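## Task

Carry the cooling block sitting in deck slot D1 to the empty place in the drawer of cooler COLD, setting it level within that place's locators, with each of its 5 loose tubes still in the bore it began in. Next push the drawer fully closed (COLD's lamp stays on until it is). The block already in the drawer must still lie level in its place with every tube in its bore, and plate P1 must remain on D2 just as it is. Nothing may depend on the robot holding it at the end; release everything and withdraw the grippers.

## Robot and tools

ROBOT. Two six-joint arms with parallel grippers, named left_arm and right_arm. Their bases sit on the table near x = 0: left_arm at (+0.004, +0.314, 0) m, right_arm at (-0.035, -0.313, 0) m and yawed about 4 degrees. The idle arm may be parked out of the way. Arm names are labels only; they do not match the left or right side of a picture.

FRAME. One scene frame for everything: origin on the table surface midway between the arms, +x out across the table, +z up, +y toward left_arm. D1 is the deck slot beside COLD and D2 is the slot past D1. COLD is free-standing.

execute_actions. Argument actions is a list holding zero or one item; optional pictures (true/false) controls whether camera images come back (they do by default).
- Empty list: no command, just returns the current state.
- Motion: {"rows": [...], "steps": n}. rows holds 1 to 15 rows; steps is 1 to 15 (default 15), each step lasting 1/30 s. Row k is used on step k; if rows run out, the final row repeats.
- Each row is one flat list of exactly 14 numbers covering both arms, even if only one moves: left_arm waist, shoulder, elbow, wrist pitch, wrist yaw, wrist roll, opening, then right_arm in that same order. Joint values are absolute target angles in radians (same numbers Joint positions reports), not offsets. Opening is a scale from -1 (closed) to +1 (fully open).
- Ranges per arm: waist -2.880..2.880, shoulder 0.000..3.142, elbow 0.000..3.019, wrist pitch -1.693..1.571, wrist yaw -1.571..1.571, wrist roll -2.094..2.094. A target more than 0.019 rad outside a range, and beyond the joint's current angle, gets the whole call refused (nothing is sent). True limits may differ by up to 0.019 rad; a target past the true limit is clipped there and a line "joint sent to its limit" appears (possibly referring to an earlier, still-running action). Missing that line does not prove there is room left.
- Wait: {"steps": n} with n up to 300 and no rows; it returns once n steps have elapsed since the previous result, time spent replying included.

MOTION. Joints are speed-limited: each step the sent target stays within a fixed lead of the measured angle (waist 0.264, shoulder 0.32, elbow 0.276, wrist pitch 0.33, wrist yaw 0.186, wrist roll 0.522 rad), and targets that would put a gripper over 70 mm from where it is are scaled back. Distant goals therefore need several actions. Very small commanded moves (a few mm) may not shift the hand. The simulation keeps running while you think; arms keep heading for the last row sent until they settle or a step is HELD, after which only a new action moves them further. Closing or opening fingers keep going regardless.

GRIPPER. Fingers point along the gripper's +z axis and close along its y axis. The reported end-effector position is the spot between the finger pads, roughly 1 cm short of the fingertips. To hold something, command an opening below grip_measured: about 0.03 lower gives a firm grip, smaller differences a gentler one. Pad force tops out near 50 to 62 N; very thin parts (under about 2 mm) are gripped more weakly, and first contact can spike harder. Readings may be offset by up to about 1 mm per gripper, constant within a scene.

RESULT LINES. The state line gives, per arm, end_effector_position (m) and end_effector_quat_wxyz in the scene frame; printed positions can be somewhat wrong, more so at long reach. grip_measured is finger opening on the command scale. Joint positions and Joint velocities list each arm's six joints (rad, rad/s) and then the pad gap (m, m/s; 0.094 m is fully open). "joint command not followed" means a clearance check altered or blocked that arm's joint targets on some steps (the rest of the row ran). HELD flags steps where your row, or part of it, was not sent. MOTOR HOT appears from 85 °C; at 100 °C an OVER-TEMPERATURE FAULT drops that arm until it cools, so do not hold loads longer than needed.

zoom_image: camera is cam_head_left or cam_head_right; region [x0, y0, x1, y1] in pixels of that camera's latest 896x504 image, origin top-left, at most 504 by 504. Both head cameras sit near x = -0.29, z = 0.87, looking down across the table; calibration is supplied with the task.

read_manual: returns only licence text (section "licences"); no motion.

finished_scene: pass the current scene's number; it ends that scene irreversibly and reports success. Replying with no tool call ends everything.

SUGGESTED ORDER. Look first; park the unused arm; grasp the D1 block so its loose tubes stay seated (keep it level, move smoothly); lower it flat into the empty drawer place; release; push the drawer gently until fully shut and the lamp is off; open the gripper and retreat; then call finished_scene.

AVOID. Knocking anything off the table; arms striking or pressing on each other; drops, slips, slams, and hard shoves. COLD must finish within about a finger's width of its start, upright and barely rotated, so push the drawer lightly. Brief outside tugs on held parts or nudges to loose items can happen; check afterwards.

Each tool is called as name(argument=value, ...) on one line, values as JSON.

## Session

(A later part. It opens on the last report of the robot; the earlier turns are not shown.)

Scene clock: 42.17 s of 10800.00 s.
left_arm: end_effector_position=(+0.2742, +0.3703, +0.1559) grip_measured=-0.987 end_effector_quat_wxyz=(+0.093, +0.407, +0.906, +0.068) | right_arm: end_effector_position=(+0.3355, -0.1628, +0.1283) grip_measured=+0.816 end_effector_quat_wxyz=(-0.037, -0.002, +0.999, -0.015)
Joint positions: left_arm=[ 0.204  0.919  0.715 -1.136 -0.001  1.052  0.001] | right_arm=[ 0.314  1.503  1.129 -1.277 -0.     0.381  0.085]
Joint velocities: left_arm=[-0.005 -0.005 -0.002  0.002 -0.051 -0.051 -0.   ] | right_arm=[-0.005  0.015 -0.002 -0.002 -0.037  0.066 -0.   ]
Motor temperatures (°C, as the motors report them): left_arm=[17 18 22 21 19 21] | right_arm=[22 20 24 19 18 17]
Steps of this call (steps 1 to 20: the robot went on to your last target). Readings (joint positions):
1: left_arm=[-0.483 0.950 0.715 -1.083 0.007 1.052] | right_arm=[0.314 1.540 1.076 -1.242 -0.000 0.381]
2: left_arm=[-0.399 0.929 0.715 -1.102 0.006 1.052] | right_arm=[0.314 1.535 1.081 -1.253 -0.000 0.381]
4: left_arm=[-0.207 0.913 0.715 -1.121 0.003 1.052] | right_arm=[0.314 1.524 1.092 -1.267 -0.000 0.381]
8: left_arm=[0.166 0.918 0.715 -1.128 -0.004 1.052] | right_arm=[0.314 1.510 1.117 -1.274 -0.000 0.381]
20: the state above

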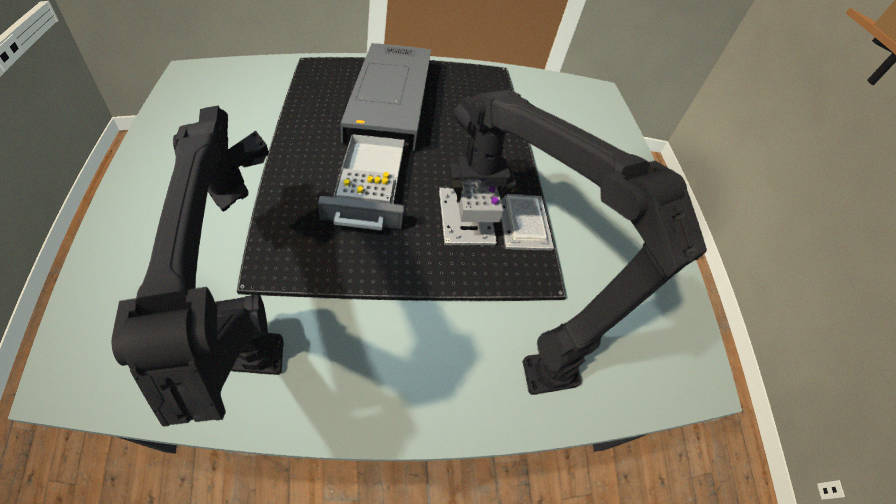

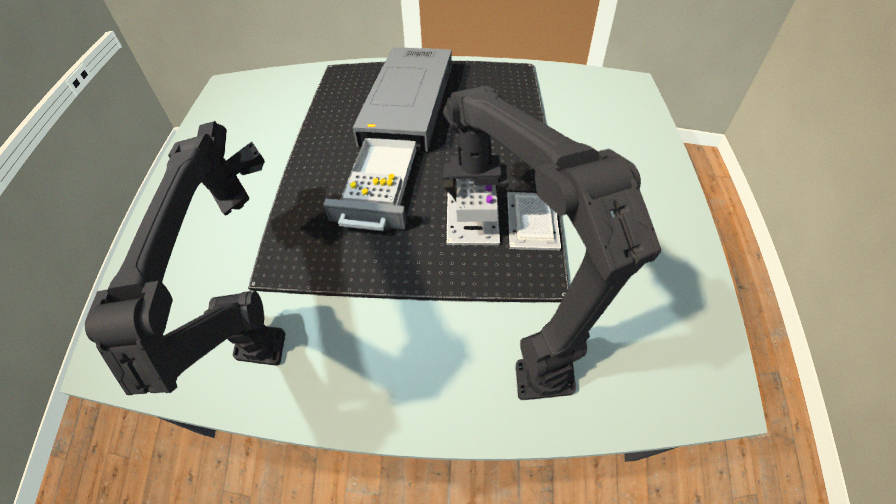

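execute_actions(actions=[{"rows":[[0.2,0.93,0.74,-1.15,0,1.06,-1,0.32,1.455,1.23,-1.28,0,0.32,0.76],[0.2,0.93,0.74,-1.15,0,1.06,-1,0.33,1.46,1.255,-1.28,0,0.26,0.76],[0.2,0.93,0.74,-1.15,0,1.06,-1,0.34,1.47,1.28,-1.28,0,0.2,0.76],[0.2,0.93,0.74,-1.15,0,1.06,-1,0.35,1.48,1.31,-1.28,0,0.14,0.76],[0.2,0.93,0.74,-1.15,0,1.06,-1,0.36,1.5,1.34,-1.28,0,0.08,0.76],[0.2,0.93,0.74,-1.15,0,1.06,-1,0.37,1.52,1.37,-1.28,0,0.02,0.76],[0.2,0.93,0.74,-1.15,0,1.06,-1,0.38,1.54,1.4,-1.29,0,-0.04,0.76],[0.2,0.93,0.74,-1.15,0,1.06,-1,0.39,1.56,1.43,-1.29,0,-0.1,0.76],[0.2,0.93,0.74,-1.15,0,1.06,-1,0.4,1.58,1.46,-1.3,0,-0.16,0.76],[0.2,0.93,0.74,-1.15,0,1.06,-1,0.41,1.6,1.49,-1.31,0,-0.22,0.76],[0.2,0.93,0.74,-1.15,0,1.06,-1,0.42,1.62,1.52,-1.32,0,-0.28,0.76],[0.2,0.93,0.74,-1.15,0,1.06,-1,0.43,1.64,1.55,-1.33,0,-0.34,0.76],[0.2,0.93,0.74,-1.15,0,1.06,-1,0.44,1.66,1.58,-1.34,0,-0.4,0.76],[0.2,0.93,0.74,-1.15,0,1.06,-1,0.45,1.68,1.61,-1.35,0,-0.46,0.76],[0.2,0.93,0.74,-1.15,0,1.06,-1,0.46,1.7,1.64,-1.36,0,-0.52,0.76]]}], pictures=false)

execute_actions(actions=[{"rows":[[0.2,0.93,0.74,-1.15,0,1.06,-1,0.47,1.72,1.675,-1.37,0,-0.58,0.76],[0.2,0.93,0.74,-1.15,0,1.06,-1,0.48,1.74,1.71,-1.38,0,-0.64,0.76],[0.2,0.93,0.74,-1.15,0,1.06,-1,0.49,1.76,1.745,-1.39,0,-0.7,0.76],[0.2,0.93,0.74,-1.15,0,1.06,-1,0.5,1.78,1.78,-1.4,0,-0.75,0.76],[0.2,0.93,0.74,-1.15,0,1.06,-1,0.51,1.8,1.815,-1.41,0,-0.79,0.76],[0.2,0.93,0.74,-1.15,0,1.06,-1,0.52,1.82,1.85,-1.42,0,-0.81,0.76],[0.2,0.93,0.74,-1.15,0,1.06,-1,0.53,1.845,1.885,-1.43,0,-0.81,0.76],[0.2,0.93,0.74,-1.15,0,1.06,-1,0.535,1.87,1.92,-1.44,0,-0.81,0.76],[0.2,0.93,0.74,-1.15,0,1.06,-1,0.54,1.895,1.955,-1.45,0,-0.81,0.76],[0.2,0.93,0.74,-1.15,0,1.06,-1,0.545,1.92,1.99,-1.46,0,-0.81,0.76],[0.2,0.93,0.74,-1.15,0,1.06,-1,0.55,1.945,2.025,-1.47,0,-0.81,0.76],[0.2,0.93,0.74,-1.15,0,1.06,-1,0.555,1.97,2.06,-1.48,0,-0.81,0.76],[0.2,0.93,0.74,-1.15,0,1.06,-1,0.56,1.995,2.095,-1.49,0,-0.81,0.76],[0.2,0.93,0.74,-1.15,0,1.06,-1,0.56,2.02,2.125,-1.5,0,-0.81,0.76],[0.2,0.93,0.74,-1.15,0,1.06,-1,0.56,2.04,2.15,-1.51,0,-0.81,0.76]]}], pictures=false)

execute_actions(actions=[{"steps":20}])

Scene clock: 54.73 s of 10800.00 s.
left_arm: end_effector_position=(+0.2742, +0.3703, +0.1559) grip_measured=-0.987 end_effector_quat_wxyz=(+0.093, +0.407, +0.906, +0.068) | right_arm: end_effector_position=(+0.4102, -0.0922, +0.1538) grip_measured=+0.816 end_effector_quat_wxyz=(-0.005, -0.306, +0.952, -0.001)
Joint positions: left_arm=[ 0.204  0.919  0.715 -1.136 -0.001  1.052  0.001] | right_arm=[ 0.389  1.679  1.415 -1.315 -0.    -0.161  0.085]
Joint velocities: left_arm=[-0.005 -0.005  0.017 -0.017 -0.066 -0.022 -0.   ] | right_arm=[ 0.298  0.669  0.872 -0.237  0.007 -1.473  0.001]
Motor temperatures (°C, as the motors report them): left_arm=[17 18 24 21 19 21] | right_arm=[22 21 26 19 18 17]
Steps of this call (steps 1 to 15: the robot went on to your last target; steps 16 to 90: nothing new was sent; then 9.07 s passed at rest; steps 91 to 105: all 15 steps of this action). Readings (joint positions):
91: left_arm=[0.204 0.919 0.715 -1.136 -0.001 1.052] | right_arm=[0.314 1.503 1.129 -1.277 -0.000 0.373]
92: left_arm=[0.204 0.919 0.715 -1.136 -0.001 1.052] | right_arm=[0.314 1.503 1.132 -1.277 -0.000 0.354]
94: left_arm=[0.204 0.919 0.715 -1.136 -0.001 1.052] | right_arm=[0.315 1.505 1.144 -1.277 -0.000 0.301]
98: left_arm=[0.204 0.919 0.715 -1.136 -0.001 1.052] | right_arm=[0.328 1.539 1.213 -1.281 -0.000 0.165]
105: the state above

Scene clock: 55.23 s of 10800.00 s.
left_arm: end_effector_position=(+0.2742, +0.3703, +0.1559) grip_measured=-0.987 end_effector_quat_wxyz=(+0.093, +0.407, +0.906, +0.068) | right_arm: end_effector_position=(+0.4773, +0.0436, +0.1434) grip_measured=+0.816 end_effector_quat_wxyz=(-0.012, -0.612, +0.790, +0.001)
Joint positions: left_arm=[ 0.204  0.919  0.715 -1.136 -0.001  1.052  0.001] | right_arm=[ 0.536  2.032  1.901 -1.463 -0.    -0.71   0.085]
Joint velocities: left_arm=[-0.015  0.005  0.002  0.012  0.007  0.066  0.   ] | right_arm=[ 0.171  0.767  1.087 -0.266 -0.066 -0.388 -0.   ]
Motor temperatures (°C, as the motors report them): left_arm=[17 18 24 21 19 21] | right_arm=[22 21 27 19 18 17]
Steps of this call (steps 1 to 15: all 15 steps of this action). Readings (joint positions):
1: left_arm=[0.204 0.919 0.715 -1.136 -0.001 1.052] | right_arm=[0.399 1.702 1.445 -1.323 -0.000 -0.213]
2: left_arm=[0.204 0.919 0.715 -1.136 -0.001 1.052] | right_arm=[0.410 1.725 1.475 -1.331 -0.000 -0.265]
4: left_arm=[0.204 0.919 0.715 -1.136 -0.001 1.052] | right_arm=[0.432 1.769 1.535 -1.348 -0.000 -0.369]
8: left_arm=[0.204 0.919 0.715 -1.136 -0.001 1.052] | right_arm=[0.475 1.856 1.652 -1.386 -0.000 -0.543]
15: the state above

Scene clock: 55.90 s of 10800.00 s.
left_arm: end_effector_position=(+0.2742, +0.3703, +0.1559) grip_measured=-0.987 end_effector_quat_wxyz=(+0.093, +0.407, +0.906, +0.068) | right_arm: end_effector_position=(+0.4893, +0.0668, +0.1256) grip_measured=+0.816 end_effector_quat_wxyz=(-0.020, -0.652, +0.758, +0.001)
Joint positions: left_arm=[ 0.204  0.919  0.715 -1.136 -0.001  1.052  0.001] | right_arm=[ 0.555  2.122  2.001 -1.49   0.    -0.792  0.085]
Joint velocities: left_arm=[ 0.005 -0.015  0.012 -0.012  0.007 -0.066  0.   ] | right_arm=[-0.015  0.005 -0.002 -0.007  0.081  0.037  0.001]
Motor temperatures (°C, as the motors report them): left_arm=[17 18 24 21 19 21] | right_arm=[22 21 27 19 18 17]
Steps of this call (steps 1 to 20: the robot went on to your last target). Readings (joint positions):
1: left_arm=[0.204 0.919 0.715 -1.136 -0.001 1.052] | right_arm=[0.542 2.057 1.935 -1.469 -0.000 -0.722]
2: left_arm=[0.204 0.919 0.715 -1.136 -0.001 1.052] | right_arm=[0.547 2.077 1.962 -1.469 -0.000 -0.733]
4: left_arm=[0.204 0.919 0.715 -1.136 -0.001 1.052] | right_arm=[0.553 2.103 1.993 -1.469 -0.000 -0.750]
8: left_arm=[0.204 0.919 0.715 -1.136 -0.001 1.052] | right_arm=[0.555 2.119 2.001 -1.479 -0.000 -0.771]
20: the state above

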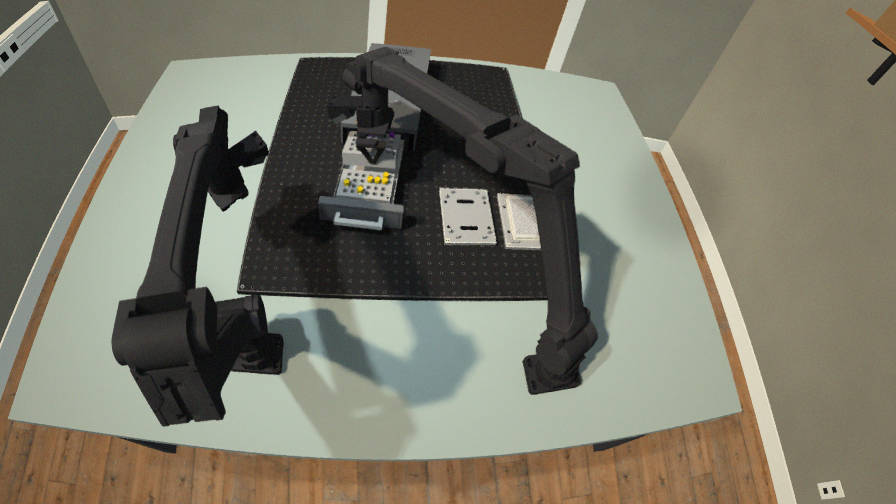

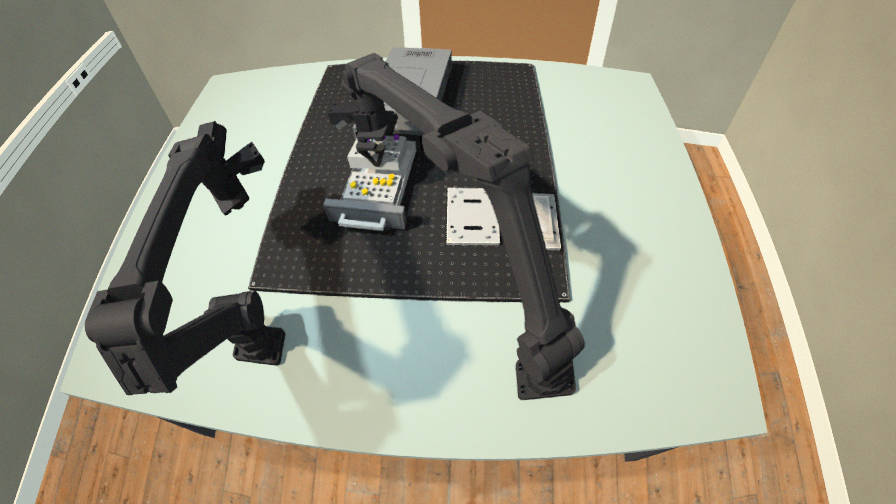

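execute_actions(actions=[{"rows":[[0.2,0.93,0.74,-1.15,0,1.06,-1,0.555,2.04,2.1,-1.42,0,-0.8,0.76]]}])

zoom_image(camera="cam_head_left", region=[300, 110, 440, 240])

zoom_image(camera="cam_head_right", region=[310, 110, 450, 240])

Scene clock: 58.37 s of 10800.00 s.
left_arm: end_effector_position=(+0.2742, +0.3703, +0.1559) grip_measured=-0.987 end_effector_quat_wxyz=(+0.093, +0.407, +0.906, +0.068) | right_arm: end_effector_position=(+0.5000, +0.0746, +0.1254) grip_measured=+0.816 end_effector_quat_wxyz=(+0.007, -0.654, +0.757, -0.001)
Joint positions: left_arm=[ 0.204  0.919  0.715 -1.136 -0.001  1.052  0.001] | right_arm=[ 0.555  2.122  2.001 -1.436  0.    -0.797  0.085]
Joint velocities: left_arm=[-0.015 -0.005 -0.007 -0.007 -0.007 -0.051 -0.001] | right_arm=[-0.024 -0.005  0.012  0.022 -0.066 -0.007  0.   ]
Motor temperatures (°C, as the motors report them): left_arm=[17 18 24 21 19 21] | right_arm=[22 21 27 19 18 17]
Steps of this call (steps 1 to 15: the robot went on to your last target; steps 16 to 59: nothing new was sent; steps 60 to 74: all 15 steps of this action). Readings (joint positions):
60: left_arm=[0.204 0.919 0.715 -1.136 -0.001 1.052] | right_arm=[0.555 2.122 2.001 -1.484 0.000 -0.797]
61: left_arm=[0.204 0.919 0.715 -1.136 -0.001 1.052] | right_arm=[0.555 2.122 2.001 -1.474 0.000 -0.797]
63: left_arm=[0.204 0.919 0.715 -1.136 -0.001 1.052] | right_arm=[0.555 2.122 2.001 -1.453 0.000 -0.797]
67: left_arm=[0.204 0.919 0.715 -1.136 -0.001 1.052] | right_arm=[0.555 2.122 2.001 -1.436 0.000 -0.797]
74: the state above

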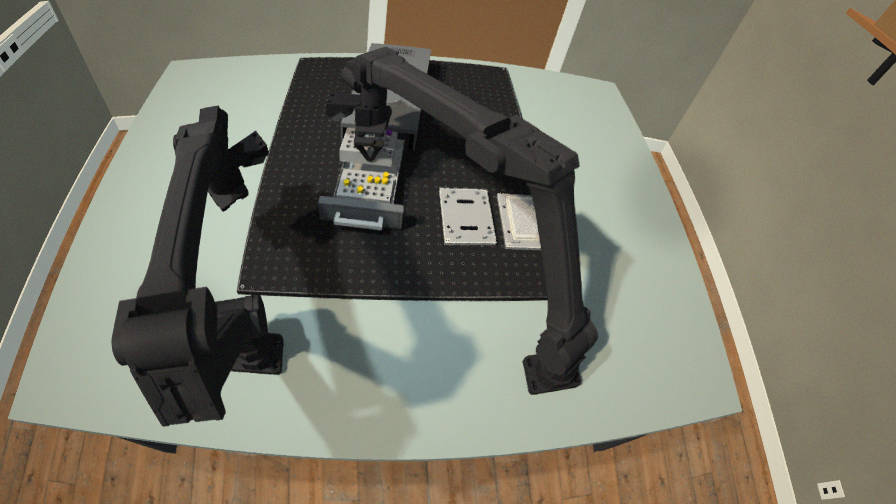

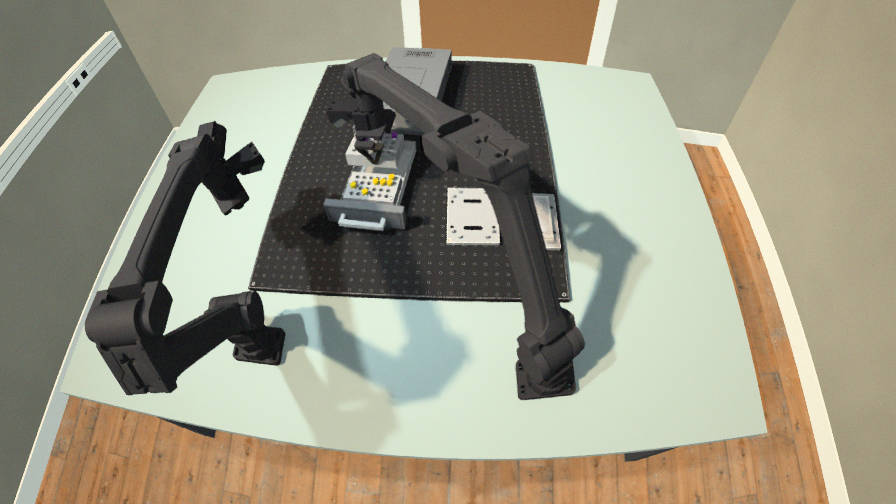

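Region (300, 110, 440, 240) of cam_head_left's 896x504 image, scaled by 3.600, with more detail than that image has; it fills the top 468 rows of this view, and the rest is white.

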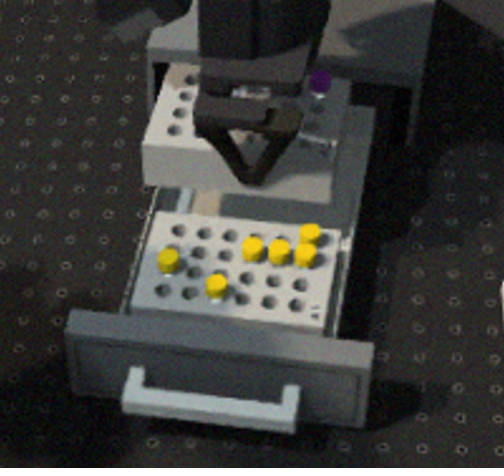

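Region (310, 110, 450, 240) of cam_head_right's 896x504 image, scaled by 3.600, with more detail than that image has; it fills the top 468 rows of this view, and the rest is white.

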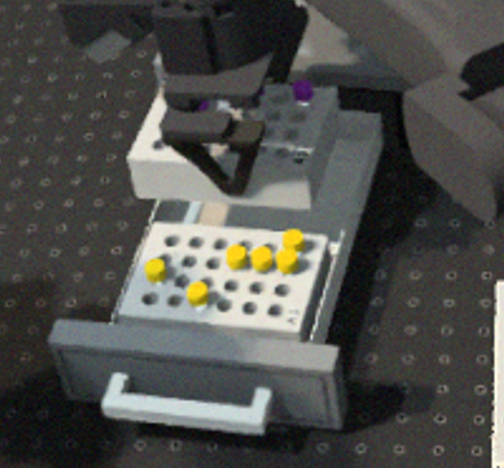

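execute_actions(actions=[{"rows":[[0.2,0.93,0.74,-1.15,0,1.06,-1,0.522,2.07,2.07,-1.41,0,-0.83,0.76]]}], pictures=false)

execute_actions(actions=[{"rows":[[0.2,0.93,0.74,-1.15,0,1.06,-1,0.522,2.09,2.06,-1.4,0,-0.83,0.76]]}])

zoom_image(camera="cam_head_left", region=[300, 110, 440, 240])

Scene clock: 61.97 s of 10800.00 s.
left_arm: end_effector_position=(+0.2742, +0.3703, +0.1559) grip_measured=-0.987 end_effector_quat_wxyz=(+0.093, +0.407, +0.906, +0.068) | right_arm: end_effector_position=(+0.5110, +0.0647, +0.1255) grip_measured=+0.816 end_effector_quat_wxyz=(+0.013, -0.655, +0.756, -0.002)
Joint positions: left_arm=[ 0.204  0.919  0.715 -1.136 -0.001  1.052  0.001] | right_arm=[ 0.534  2.122  2.001 -1.423  0.    -0.821  0.085]
Joint velocities: left_arm=[-0.015 -0.015  0.012 -0.002 -0.022 -0.051  0.   ] | right_arm=[ 0.005 -0.005 -0.002 -0.002 -0.022 -0.022 -0.001]
Motor temperatures (°C, as the motors report them): left_arm=[17 18 24 21 19 21] | right_arm=[22 22 27 19 18 17]
Steps of this call (steps 1 to 15: the robot went on to your last target; steps 16 to 90: nothing new was sent; then 0.10 s passed at rest; steps 91 to 105: all 15 steps of this action). Readings (joint positions):
91: left_arm=[0.204 0.919 0.715 -1.136 -0.001 1.052] | right_arm=[0.555 2.122 2.001 -1.434 0.000 -0.802]
92: left_arm=[0.204 0.919 0.715 -1.136 -0.001 1.052] | right_arm=[0.554 2.122 2.001 -1.431 0.000 -0.806]
94: left_arm=[0.204 0.919 0.715 -1.136 -0.001 1.052] | right_arm=[0.551 2.122 2.001 -1.425 0.000 -0.812]
98: left_arm=[0.204 0.919 0.715 -1.136 -0.001 1.052] | right_arm=[0.542 2.122 2.001 -1.423 0.000 -0.818]
105: the state above

Scene clock: 62.47 s of 10800.00 s.
left_arm: end_effector_position=(+0.2742, +0.3703, +0.1559) grip_measured=-0.987 end_effector_quat_wxyz=(+0.093, +0.407, +0.906, +0.068) | right_arm: end_effector_position=(+0.5127, +0.0659, +0.1133) grip_measured=+0.816 end_effector_quat_wxyz=(+0.009, -0.655, +0.756, -0.001)
Joint positions: left_arm=[ 0.204  0.919  0.715 -1.136 -0.001  1.052  0.001] | right_arm=[ 0.534  2.141  2.001 -1.413  0.    -0.823  0.085]
Joint velocities: left_arm=[-0.015 -0.005  0.017 -0.002 -0.051 -0.022  0.002] | right_arm=[-0.015  0.005 -0.002 -0.002 -0.022  0.022  0.   ]
Motor temperatures (°C, as the motors report them): left_arm=[17 18 24 21 19 21] | right_arm=[22 22 27 19 18 17]
Steps of this call (steps 1 to 15: all 15 steps of this action). Readings (joint positions):
1: left_arm=[0.204 0.919 0.715 -1.136 -0.001 1.052] | right_arm=[0.534 2.123 2.001 -1.422 0.000 -0.822]
2: left_arm=[0.204 0.919 0.715 -1.136 -0.001 1.052] | right_arm=[0.534 2.124 2.001 -1.419 0.000 -0.822]
4: left_arm=[0.204 0.919 0.715 -1.136 -0.001 1.052] | right_arm=[0.534 2.127 2.001 -1.415 0.000 -0.822]
8: left_arm=[0.204 0.919 0.715 -1.136 -0.001 1.052] | right_arm=[0.534 2.135 2.001 -1.413 0.000 -0.822]
15: the state above

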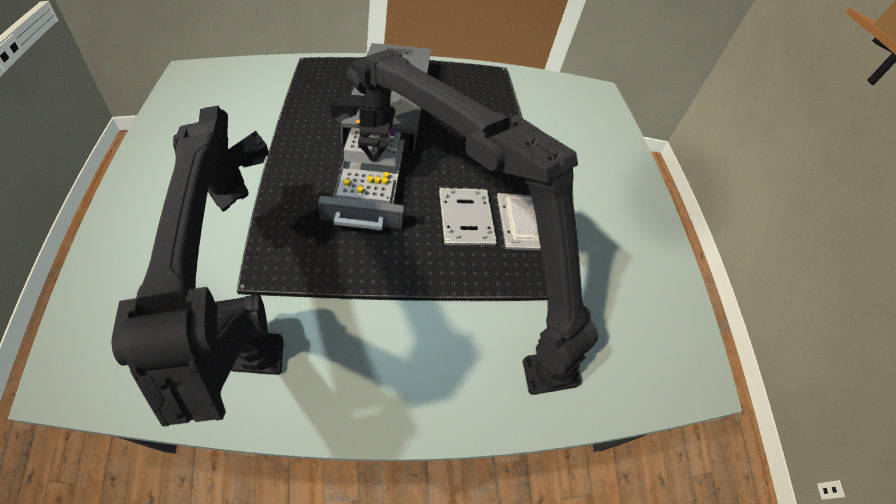

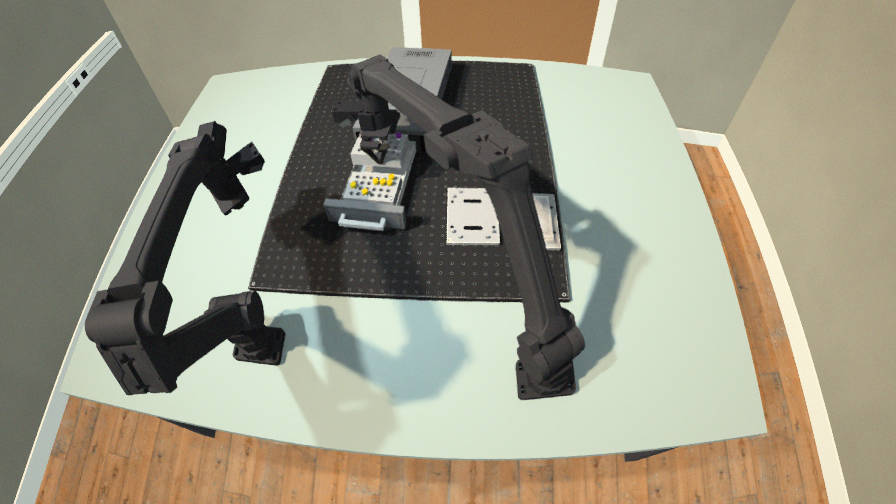

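Region (300, 110, 440, 240) of cam_head_left's 896x504 image, scaled by 3.600, with more detail than that image has; it fills the top 468 rows of this view, and the rest is white.

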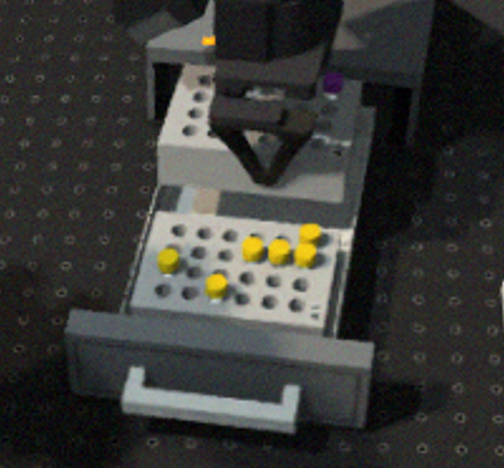

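execute_actions(actions=[{"rows":[[0.2,0.93,0.74,-1.15,0,1.06,-1,0.518,2.09,2.03,-1.4,0,-0.83,0.76],[0.2,0.93,0.74,-1.15,0,1.06,-1,0.518,2.095,2.02,-1.39,0,-0.83,0.76],[0.2,0.93,0.74,-1.15,0,1.06,-1,0.518,2.1,2.0,-1.37,0,-0.83,0.76]]}])

zoom_image(camera="cam_head_left", region=[300, 110, 440, 240])

zoom_image(camera="cam_head_right", region=[310, 110, 450, 240])

Scene clock: 65.53 s of 10800.00 s.
left_arm: end_effector_position=(+0.2742, +0.3703, +0.1559) grip_measured=-0.987 end_effector_quat_wxyz=(+0.093, +0.407, +0.906, +0.068) | right_arm: end_effector_position=(+0.5073, +0.0622, +0.0866) grip_measured=+0.816 end_effector_quat_wxyz=(-0.006, -0.655, +0.756, +0.000)
Joint positions: left_arm=[ 0.204  0.919  0.715 -1.136 -0.001  1.052  0.001] | right_arm=[ 0.534  2.157  1.956 -1.382  0.    -0.823  0.085]
Joint velocities: left_arm=[-0.005 -0.015 -0.012 -0.007 -0.007 -0.007  0.   ] | right_arm=[-0.005 -0.005 -0.007  0.012 -0.037 -0.007  0.   ]
Motor temperatures (°C, as the motors report them): left_arm=[17 18 24 21 19 21] | right_arm=[22 22 27 19 18 17]
Steps of this call (steps 1 to 15: the robot went on to your last target; steps 16 to 77: nothing new was sent; steps 78 to 92: all 15 steps of this action). Readings (joint positions):
78: left_arm=[0.204 0.919 0.715 -1.136 -0.001 1.052] | right_arm=[0.534 2.141 2.000 -1.412 0.000 -0.823]
79: left_arm=[0.204 0.919 0.715 -1.136 -0.001 1.052] | right_arm=[0.534 2.141 1.996 -1.410 0.000 -0.823]
81: left_arm=[0.204 0.919 0.715 -1.136 -0.001 1.052] | right_arm=[0.534 2.141 1.984 -1.394 0.000 -0.823]
85: left_arm=[0.204 0.919 0.715 -1.136 -0.001 1.052] | right_arm=[0.534 2.148 1.962 -1.382 0.000 -0.823]
92: the state above

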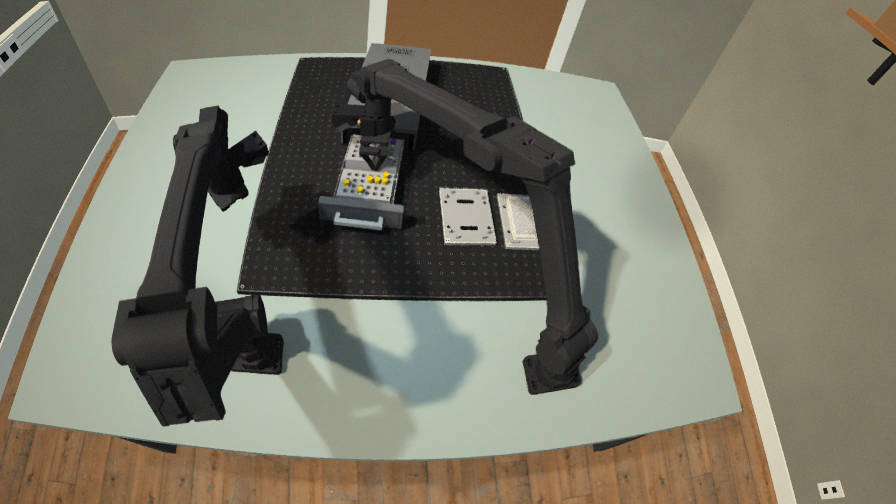

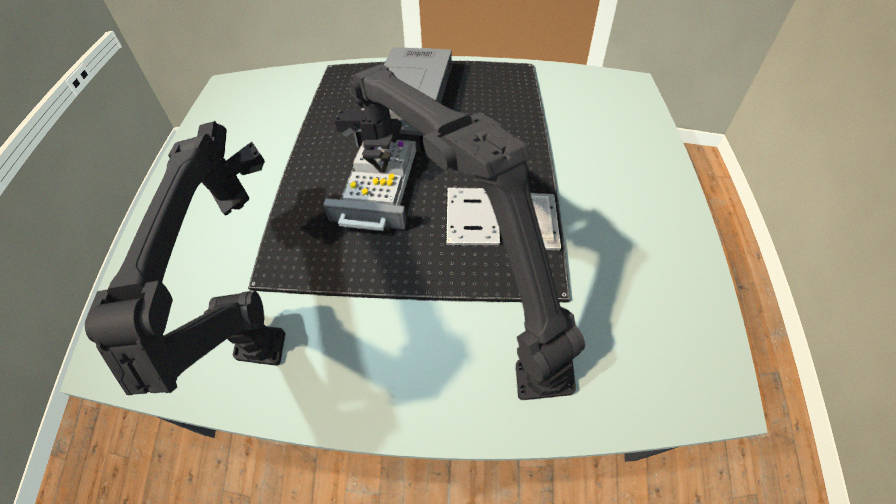

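Region (300, 110, 440, 240) of cam_head_left's 896x504 image, scaled by 3.600, with more detail than that image has; it fills the top 468 rows of this view, and the rest is white.

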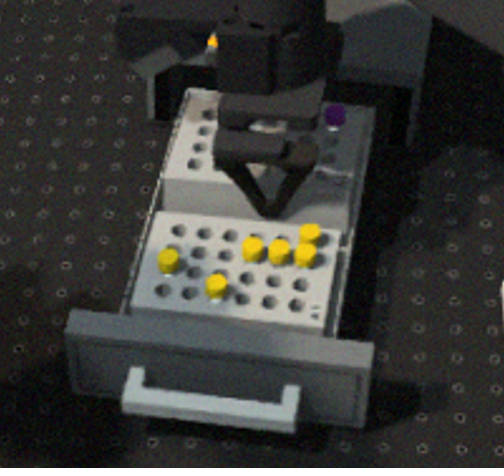

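Region (310, 110, 450, 240) of cam_head_right's 896x504 image, scaled by 3.600, with more detail than that image has; it fills the top 468 rows of this view, and the rest is white.

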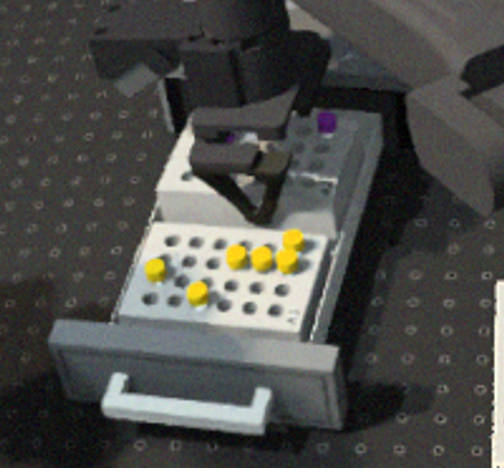

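execute_actions(actions=[{"rows":[[0.2,0.93,0.74,-1.15,0,1.06,-1,0.522,2.11,1.99,-1.355,0,-0.83,0.76],[0.2,0.93,0.74,-1.15,0,1.06,-1,0.522,2.115,1.985,-1.345,0,-0.83,0.76],[0.2,0.93,0.74,-1.15,0,1.06,-1,0.522,2.122,1.975,-1.33,0,-0.83,0.76]]}])

zoom_image(camera="cam_head_right", region=[310, 110, 450, 240])

Scene clock: 67.63 s of 10800.00 s.
left_arm: end_effector_position=(+0.2742, +0.3703, +0.1559) grip_measured=-0.987 end_effector_quat_wxyz=(+0.093, +0.407, +0.906, +0.068) | right_arm: end_effector_position=(+0.5091, +0.0634, +0.0679) grip_measured=+0.816 end_effector_quat_wxyz=(-0.004, -0.655, +0.756, +0.000)
Joint positions: left_arm=[ 0.204  0.919  0.715 -1.136 -0.001  1.052  0.001] | right_arm=[ 0.534  2.174  1.935 -1.341  0.    -0.823  0.085]
Joint velocities: left_arm=[-0.005 -0.015 -0.007 -0.012 -0.037 -0.022  0.001] | right_arm=[-0.015 -0.005  0.007  0.002 -0.051 -0.037 -0.001]
Motor temperatures (°C, as the motors report them): left_arm=[17 18 25 21 19 21] | right_arm=[22 22 27 19 18 17]
Steps of this call (steps 1 to 15: the robot went on to your last target; steps 16 to 48: nothing new was sent; steps 49 to 63: all 15 steps of this action). Readings (joint positions):
49: left_arm=[0.204 0.919 0.715 -1.136 -0.001 1.052] | right_arm=[0.534 2.157 1.955 -1.378 0.000 -0.823]
50: left_arm=[0.204 0.919 0.715 -1.136 -0.001 1.052] | right_arm=[0.534 2.157 1.954 -1.373 0.000 -0.823]
52: left_arm=[0.204 0.919 0.715 -1.136 -0.001 1.052] | right_arm=[0.534 2.157 1.948 -1.354 0.000 -0.823]
56: left_arm=[0.204 0.919 0.715 -1.136 -0.001 1.052] | right_arm=[0.534 2.164 1.941 -1.341 0.000 -0.823]
63: the state above

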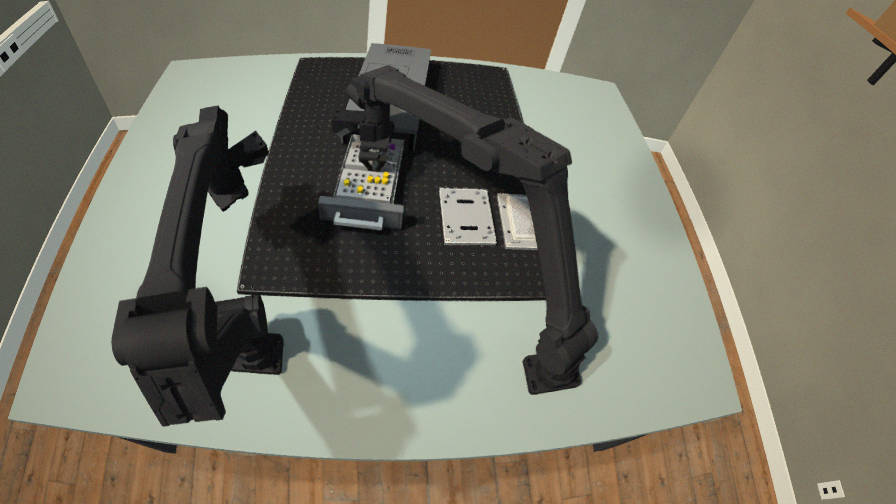

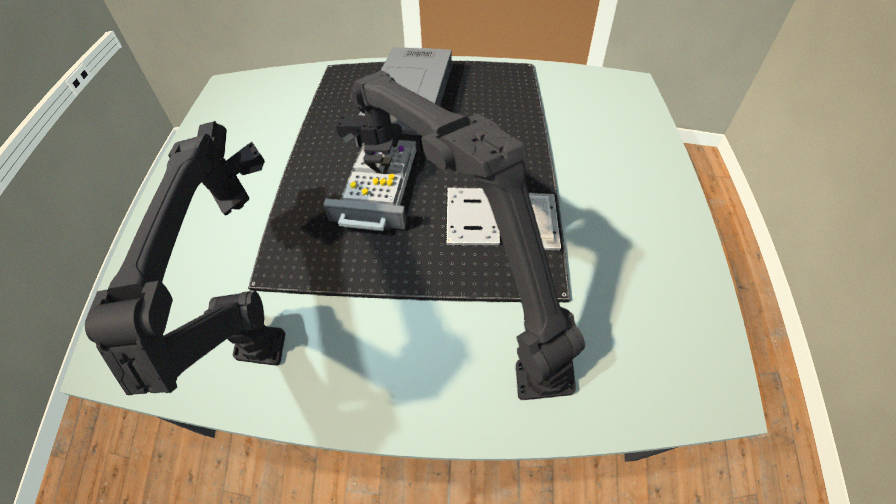

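Region (310, 110, 450, 240) of cam_head_right's 896x504 image, scaled by 3.600, with more detail than that image has; it fills the top 468 rows of this view, and the rest is white.

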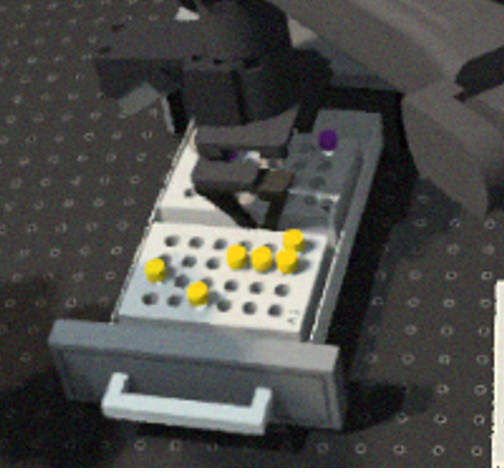

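execute_actions(actions=[{"rows":[[0.2,0.93,0.74,-1.15,0,1.06,-1,0.507,2.122,1.98,-1.305,0,-0.84,0.76]]}], pictures=false)

execute_actions(actions=[{"rows":[[0.2,0.93,0.74,-1.15,0,1.06,-1,0.515,2.14,1.98,-1.305,0,-0.84,0.76]]}])

zoom_image(camera="cam_head_right", region=[310, 110, 450, 240])

zoom_image(camera="cam_head_left", region=[300, 110, 440, 240])

Scene clock: 72.63 s of 10800.00 s.
left_arm: end_effector_position=(+0.2742, +0.3703, +0.1559) grip_measured=-0.987 end_effector_quat_wxyz=(+0.093, +0.407, +0.906, +0.068) | right_arm: end_effector_position=(+0.5187, +0.0604, +0.0679) grip_measured=+0.816 end_effector_quat_wxyz=(+0.008, -0.654, +0.756, -0.001)
Joint positions: left_arm=[ 0.204  0.919  0.715 -1.136 -0.001  1.052  0.001] | right_arm=[ 0.522  2.174  1.935 -1.315  0.001 -0.832  0.085]
Joint velocities: left_arm=[-0.005 -0.024 -0.017 -0.007  0.066  0.037  0.   ] | right_arm=[-0.015 -0.024 -0.012 -0.022  0.022 -0.022 -0.   ]
Motor temperatures (°C, as the motors report them): left_arm=[17 18 25 21 19 21] | right_arm=[22 22 27 19 18 17]
Steps of this call (steps 1 to 15: the robot went on to your last target; steps 16 to 90: nothing new was sent; then 1.50 s passed at rest; steps 91 to 105: all 15 steps of this action). Readings (joint positions):
91: left_arm=[0.204 0.919 0.715 -1.136 -0.001 1.052] | right_arm=[0.533 2.174 1.935 -1.337 0.000 -0.825]
92: left_arm=[0.204 0.919 0.715 -1.136 -0.001 1.052] | right_arm=[0.533 2.174 1.935 -1.332 0.000 -0.826]
94: left_arm=[0.204 0.919 0.715 -1.136 -0.001 1.052] | right_arm=[0.531 2.174 1.935 -1.321 0.000 -0.829]
98: left_arm=[0.204 0.919 0.715 -1.136 -0.001 1.052] | right_arm=[0.526 2.174 1.935 -1.315 0.000 -0.831]
105: the state above

Scene clock: 73.13 s of 10800.00 s.
left_arm: end_effector_position=(+0.2742, +0.3703, +0.1559) grip_measured=-0.987 end_effector_quat_wxyz=(+0.093, +0.407, +0.906, +0.068) | right_arm: end_effector_position=(+0.5188, +0.0603, +0.0672) grip_measured=+0.816 end_effector_quat_wxyz=(+0.008, -0.654, +0.756, -0.002)
Joint positions: left_arm=[ 0.204  0.919  0.715 -1.136 -0.001  1.052  0.001] | right_arm=[ 0.522  2.175  1.935 -1.315  0.002 -0.833  0.085]
Joint velocities: left_arm=[-0.024 -0.005  0.002 -0.002  0.037  0.007 -0.001] | right_arm=[-0.005 -0.015 -0.017 -0.007 -0.11   0.066 -0.001]
Motor temperatures (°C, as the motors report them): left_arm=[17 18 25 21 19 21] | right_arm=[22 22 27 19 18 17]
Steps of this call (steps 1 to 15: all 15 steps of this action). Readings (joint positions):
1: left_arm=[0.204 0.919 0.715 -1.136 -0.001 1.052] | right_arm=[0.522 2.174 1.935 -1.315 0.001 -0.832]
2: left_arm=[0.204 0.919 0.715 -1.136 -0.001 1.052] | right_arm=[0.522 2.175 1.935 -1.315 0.001 -0.832]
4: left_arm=[0.204 0.919 0.715 -1.136 -0.001 1.052] | right_arm=[0.522 2.175 1.935 -1.315 0.001 -0.832]
8: left_arm=[0.204 0.919 0.715 -1.136 -0.001 1.052] | right_arm=[0.522 2.175 1.935 -1.315 0.002 -0.832]
15: the state above

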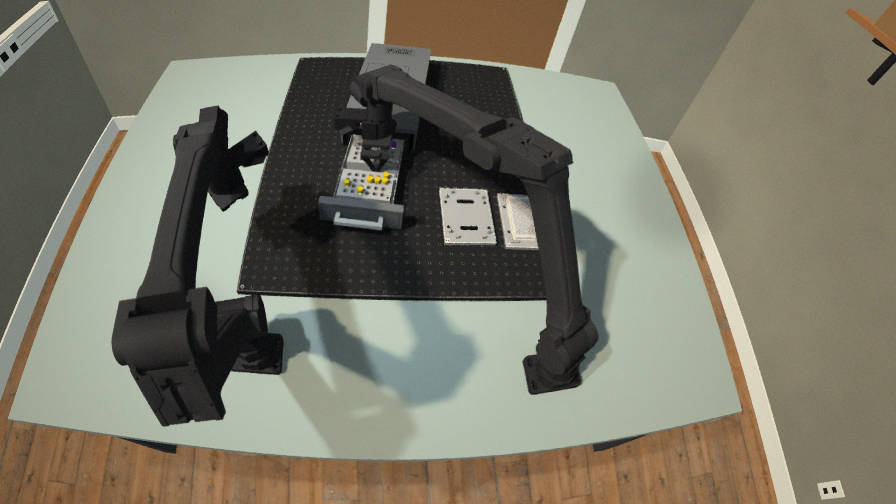

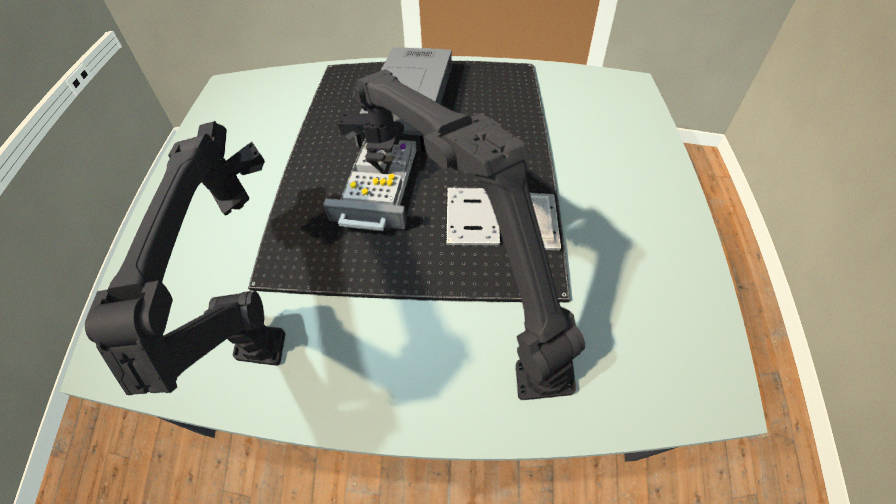

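Region (310, 110, 450, 240) of cam_head_right's 896x504 image, scaled by 3.600, with more detail than that image has; it fills the top 468 rows of this view, and the rest is white.

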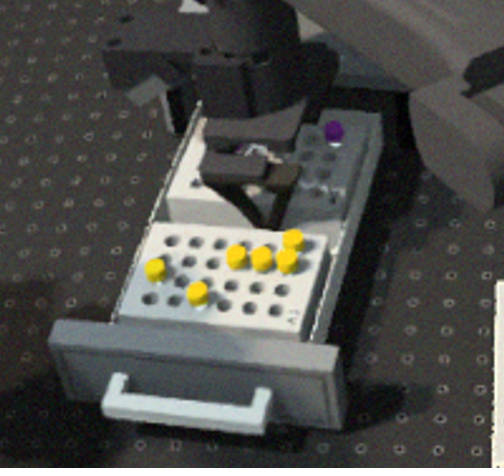

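Region (300, 110, 440, 240) of cam_head_left's 896x504 image, scaled by 3.600, with more detail than that image has; it fills the top 468 rows of this view, and the rest is white.

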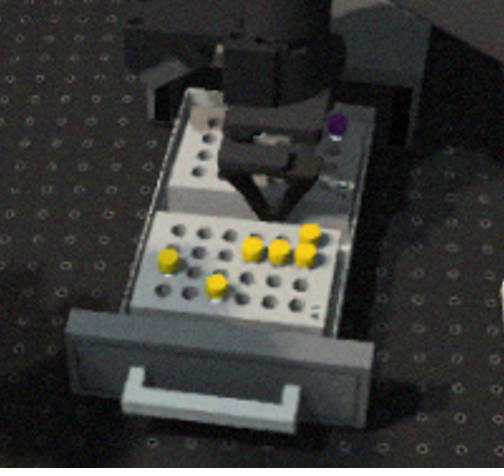

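execute_actions(actions=[{"rows":[[0.2,0.93,0.74,-1.15,0,1.06,-1,0.522,2.145,1.98,-1.28,0,-0.84,0.76]]}], pictures=false)

Scene clock: 74.70 s of 10800.00 s.
left_arm: end_effector_position=(+0.2742, +0.3703, +0.1559) grip_measured=-0.987 end_effector_quat_wxyz=(+0.093, +0.407, +0.906, +0.068) | right_arm: end_effector_position=(+0.5231, +0.0629, +0.0641) grip_measured=+0.816 end_effector_quat_wxyz=(+0.016, -0.654, +0.756, -0.003)
Joint positions: left_arm=[ 0.204  0.919  0.715 -1.136 -0.001  1.052  0.001] | right_arm=[ 0.522  2.18   1.935 -1.293  0.003 -0.833  0.085]
Joint velocities: left_arm=[ 0.005 -0.015 -0.002  0.012  0.051 -0.022 -0.001] | right_arm=[-0.005  0.015  0.007 -0.012  0.037 -0.051  0.001]
Motor temperatures (°C, as the motors report them): left_arm=[17 18 25 21 19 21] | right_arm=[22 23 27 19 18 17]
Steps of this call (steps 1 to 15: the robot went on to your last target; steps 16 to 32: nothing new was sent; steps 33 to 47: all 15 steps of this action). Readings (joint positions):
33: left_arm=[0.204 0.919 0.715 -1.136 -0.001 1.052] | right_arm=[0.522 2.175 1.935 -1.313 0.002 -0.833]
34: left_arm=[0.204 0.919 0.715 -1.136 -0.001 1.052] | right_arm=[0.522 2.175 1.935 -1.309 0.003 -0.833]
36: left_arm=[0.204 0.919 0.715 -1.136 -0.001 1.052] | right_arm=[0.522 2.177 1.935 -1.298 0.002 -0.833]
40: left_arm=[0.204 0.919 0.715 -1.136 -0.001 1.052] | right_arm=[0.522 2.180 1.935 -1.293 0.003 -0.833]
47: the state above

It dropped 3 mm. I'll set the weight down, release and lift clear to inspect.

execute_actions(actions=[{"rows":[[0.2,0.93,0.74,-1.15,0,1.06,-1,0.522,2.16,1.97,-1.29,0,-0.835,0.76],[0.2,0.93,0.74,-1.15,0,1.06,-1,0.522,2.18,1.96,-1.29,0,-0.835,0.76]],"steps":10}], pictures=false)

execute_actions(actions=[{"rows":[[0.2,0.93,0.74,-1.15,0,1.06,-1,0.522,2.18,1.96,-1.29,0,-0.835,0.85],[0.2,0.93,0.74,-1.15,0,1.06,-1,0.522,2.18,1.96,-1.29,0,-0.835,0.95],[0.2,0.93,0.74,-1.15,0,1.06,-1,0.522,2.17,1.96,-1.29,0,-0.835,0.95],[0.2,0.93,0.74,-1.15,0,1.06,-1,0.522,2.16,1.96,-1.3,0,-0.835,0.95],[0.2,0.93,0.74,-1.15,0,1.06,-1,0.522,2.145,1.96,-1.305,0,-0.835,0.95],[0.2,0.93,0.74,-1.15,0,1.06,-1,0.522,2.13,1.96,-1.31,0,-0.835,0.95],[0.2,0.93,0.74,-1.15,0,1.06,-1,0.522,2.115,1.96,-1.315,0,-0.835,0.95],[0.2,0.93,0.74,-1.15,0,1.06,-1,0.522,2.1,1.96,-1.32,0,-0.835,0.95],[0.2,0.93,0.74,-1.15,0,1.06,-1,0.522,2.08,1.96,-1.325,0,-0.835,0.95],[0.2,0.93,0.74,-1.15,0,1.06,-1,0.522,2.05,1.96,-1.33,0,-0.835,0.95],[0.2,0.93,0.74,-1.15,0,1.06,-1,0.522,2.02,1.96,-1.33,0,-0.835,0.95],[0.2,0.93,0.74,-1.15,0,1.06,-1,0.522,1.98,1.96,-1.33,0,-0.835,0.95]]}], pictures=false)

execute_actions(actions=[{"rows":[[-0.2,0.9,0.6,-1.15,0,0.9,-1,0.3,1.85,1.9,-1.33,0,-0.835,0.95]]}])

zoom_image(camera="cam_head_right", region=[325, 120, 435, 210])

zoom_image(camera="cam_head_left", region=[315, 120, 425, 210])

Scene clock: 80.27 s of 10800.00 s.
left_arm: end_effector_position=(+0.2742, +0.3703, +0.1559) grip_measured=-0.987 end_effector_quat_wxyz=(+0.093, +0.407, +0.906, +0.068) | right_arm: end_effector_position=(+0.5231, +0.0628, +0.0628) grip_measured=+0.816 end_effector_quat_wxyz=(+0.015, -0.654, +0.756, -0.004)
Joint positions: left_arm=[ 0.204  0.919  0.715 -1.136 -0.001  1.052  0.001] | right_arm=[ 0.522  2.182  1.935 -1.293  0.003 -0.833  0.085]
Joint velocities: left_arm=[-0.005  0.005  0.002  0.017 -0.051  0.007  0.   ] | right_arm=[-0.024  0.005 -0.002  0.002  0.051 -0.022  0.   ]
Motor temperatures (°C, as the motors report them): left_arm=[17 18 25 21 19 21] | right_arm=[22 23 27 19 18 17]
Steps of this call (steps 1 to 15: the robot went on to your last target; steps 16 to 90: nothing new was sent; then 2.23 s passed at rest; steps 91 to 100: all 10 steps of this action). Readings (joint positions):
91: left_arm=[0.204 0.919 0.715 -1.136 -0.001 1.052] | right_arm=[0.522 2.180 1.935 -1.293 0.003 -0.833]
92: left_arm=[0.204 0.919 0.715 -1.136 -0.001 1.052] | right_arm=[0.522 2.181 1.935 -1.293 0.003 -0.833]
94: left_arm=[0.204 0.919 0.715 -1.136 -0.001 1.052] | right_arm=[0.522 2.182 1.935 -1.293 0.003 -0.833]
98: left_arm=[0.204 0.919 0.715 -1.136 -0.001 1.052] | right_arm=[0.522 2.182 1.935 -1.293 0.003 -0.833]
100: the state above

Scene clock: 80.77 s of 10800.00 s.
left_arm: end_effector_position=(+0.2742, +0.3703, +0.1559) grip_measured=-0.987 end_effector_quat_wxyz=(+0.093, +0.407, +0.906, +0.068) | right_arm: end_effector_position=(+0.5216, +0.0620, +0.1329) grip_measured=+0.947 end_effector_quat_wxyz=(+0.058, -0.653, +0.755, -0.008)
Joint positions: left_arm=[ 0.204  0.919  0.715 -1.136 -0.001  1.052  0.001] | right_arm=[ 0.522  2.073  1.935 -1.315  0.003 -0.833  0.091]
Joint velocities: left_arm=[-0.005  0.005 -0.022  0.007  0.051  0.007  0.   ] | right_arm=[-0.024 -0.611 -0.012 -0.027  0.022  0.037  0.   ]
Motor temperatures (°C, as the motors report them): left_arm=[17 18 25 21 19 21] | right_arm=[22 23 27 19 18 17]
Steps of this call (steps 1 to 15: all 15 steps of this action). Readings (joint positions):
1: left_arm=[0.204 0.919 0.715 -1.136 -0.001 1.052] | right_arm=[0.522 2.182 1.935 -1.293 0.003 -0.833]
2: left_arm=[0.204 0.919 0.715 -1.136 -0.001 1.052] | right_arm=[0.522 2.182 1.935 -1.293 0.003 -0.833]
4: left_arm=[0.204 0.919 0.715 -1.136 -0.001 1.052] | right_arm=[0.522 2.181 1.935 -1.293 0.003 -0.833]
8: left_arm=[0.204 0.919 0.715 -1.136 -0.001 1.052] | right_arm=[0.522 2.173 1.935 -1.302 0.003 -0.833]
15: the state above

Scene clock: 81.27 s of 10800.00 s.
left_arm: end_effector_position=(+0.2358, +0.2656, +0.1111) grip_measured=-0.987 end_effector_quat_wxyz=(+0.056, +0.530, +0.846, +0.020) | right_arm: end_effector_position=(+0.5737, -0.0928, +0.2639) grip_measured=+0.947 end_effector_quat_wxyz=(+0.150, -0.550, +0.821, -0.038)
Joint positions: left_arm=[-0.205  0.912  0.602 -1.141  0.001  0.918  0.001] | right_arm=[ 0.276  1.848  1.906 -1.318  0.002 -0.833  0.091]
Joint velocities: left_arm=[-0.005 -0.015  0.007 -0.002  0.022 -0.066 -0.   ] | right_arm=[-0.337 -0.083  0.017 -0.012  0.037  0.051 -0.001]
Motor temperatures (°C, as the motors report them): left_arm=[17 18 25 21 19 21] | right_arm=[22 23 27 19 18 17]
Steps of this call (steps 1 to 15: all 15 steps of this action). Readings (joint positions):
1: left_arm=[0.182 0.918 0.705 -1.136 -0.009 1.030] | right_arm=[0.518 2.053 1.933 -1.315 0.002 -0.833]
2: left_arm=[0.128 0.914 0.689 -1.136 -0.009 1.009] | right_arm=[0.515 2.030 1.929 -1.315 0.001 -0.833]
4: left_arm=[-0.033 0.912 0.645 -1.136 -0.006 0.975] | right_arm=[0.496 1.988 1.922 -1.315 0.000 -0.833]
8: left_arm=[-0.233 0.912 0.602 -1.141 0.005 0.940] | right_arm=[0.428 1.916 1.911 -1.315 0.000 -0.833]
15: the state above

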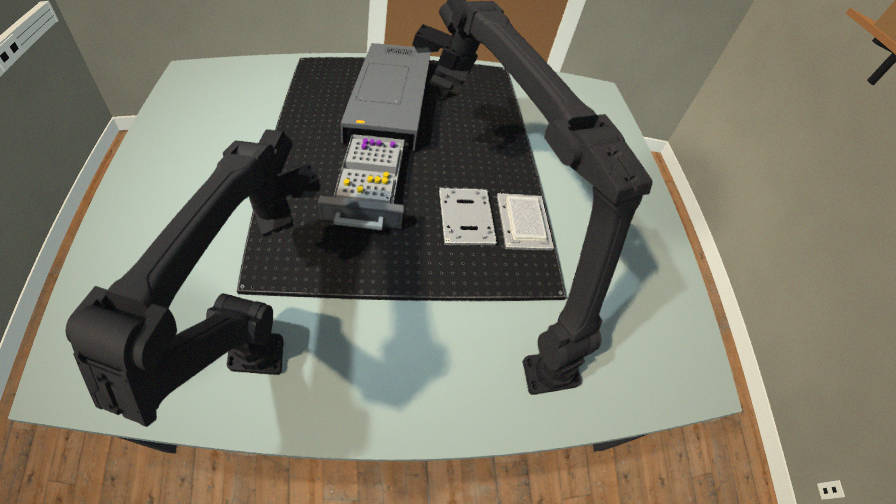

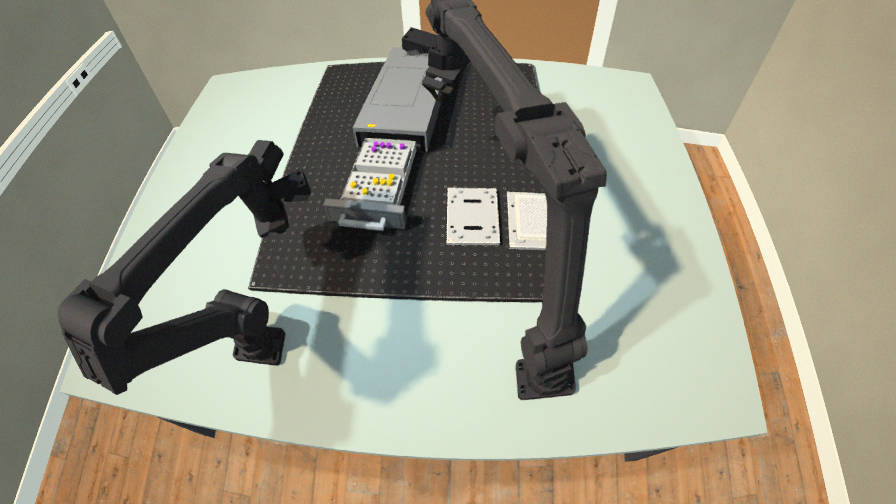

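Region (325, 120, 435, 210) of cam_head_right's 896x504 image, scaled by 4.582, with more detail than that image has; it fills the top 412 rows of this view, and the rest is white.

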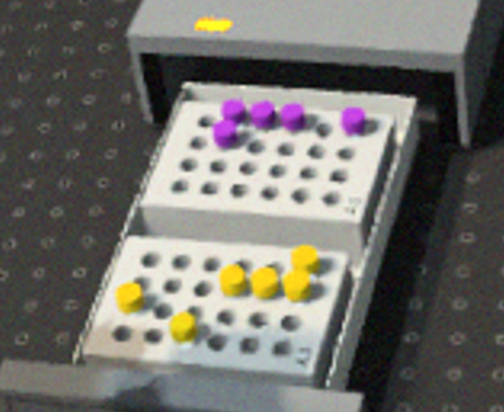

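Region (315, 120, 425, 210) of cam_head_left's 896x504 image, scaled by 4.582, with more detail than that image has; it fills the top 412 rows of this view, and the rest is white.

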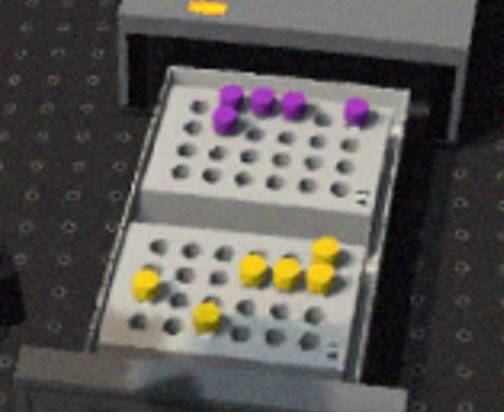

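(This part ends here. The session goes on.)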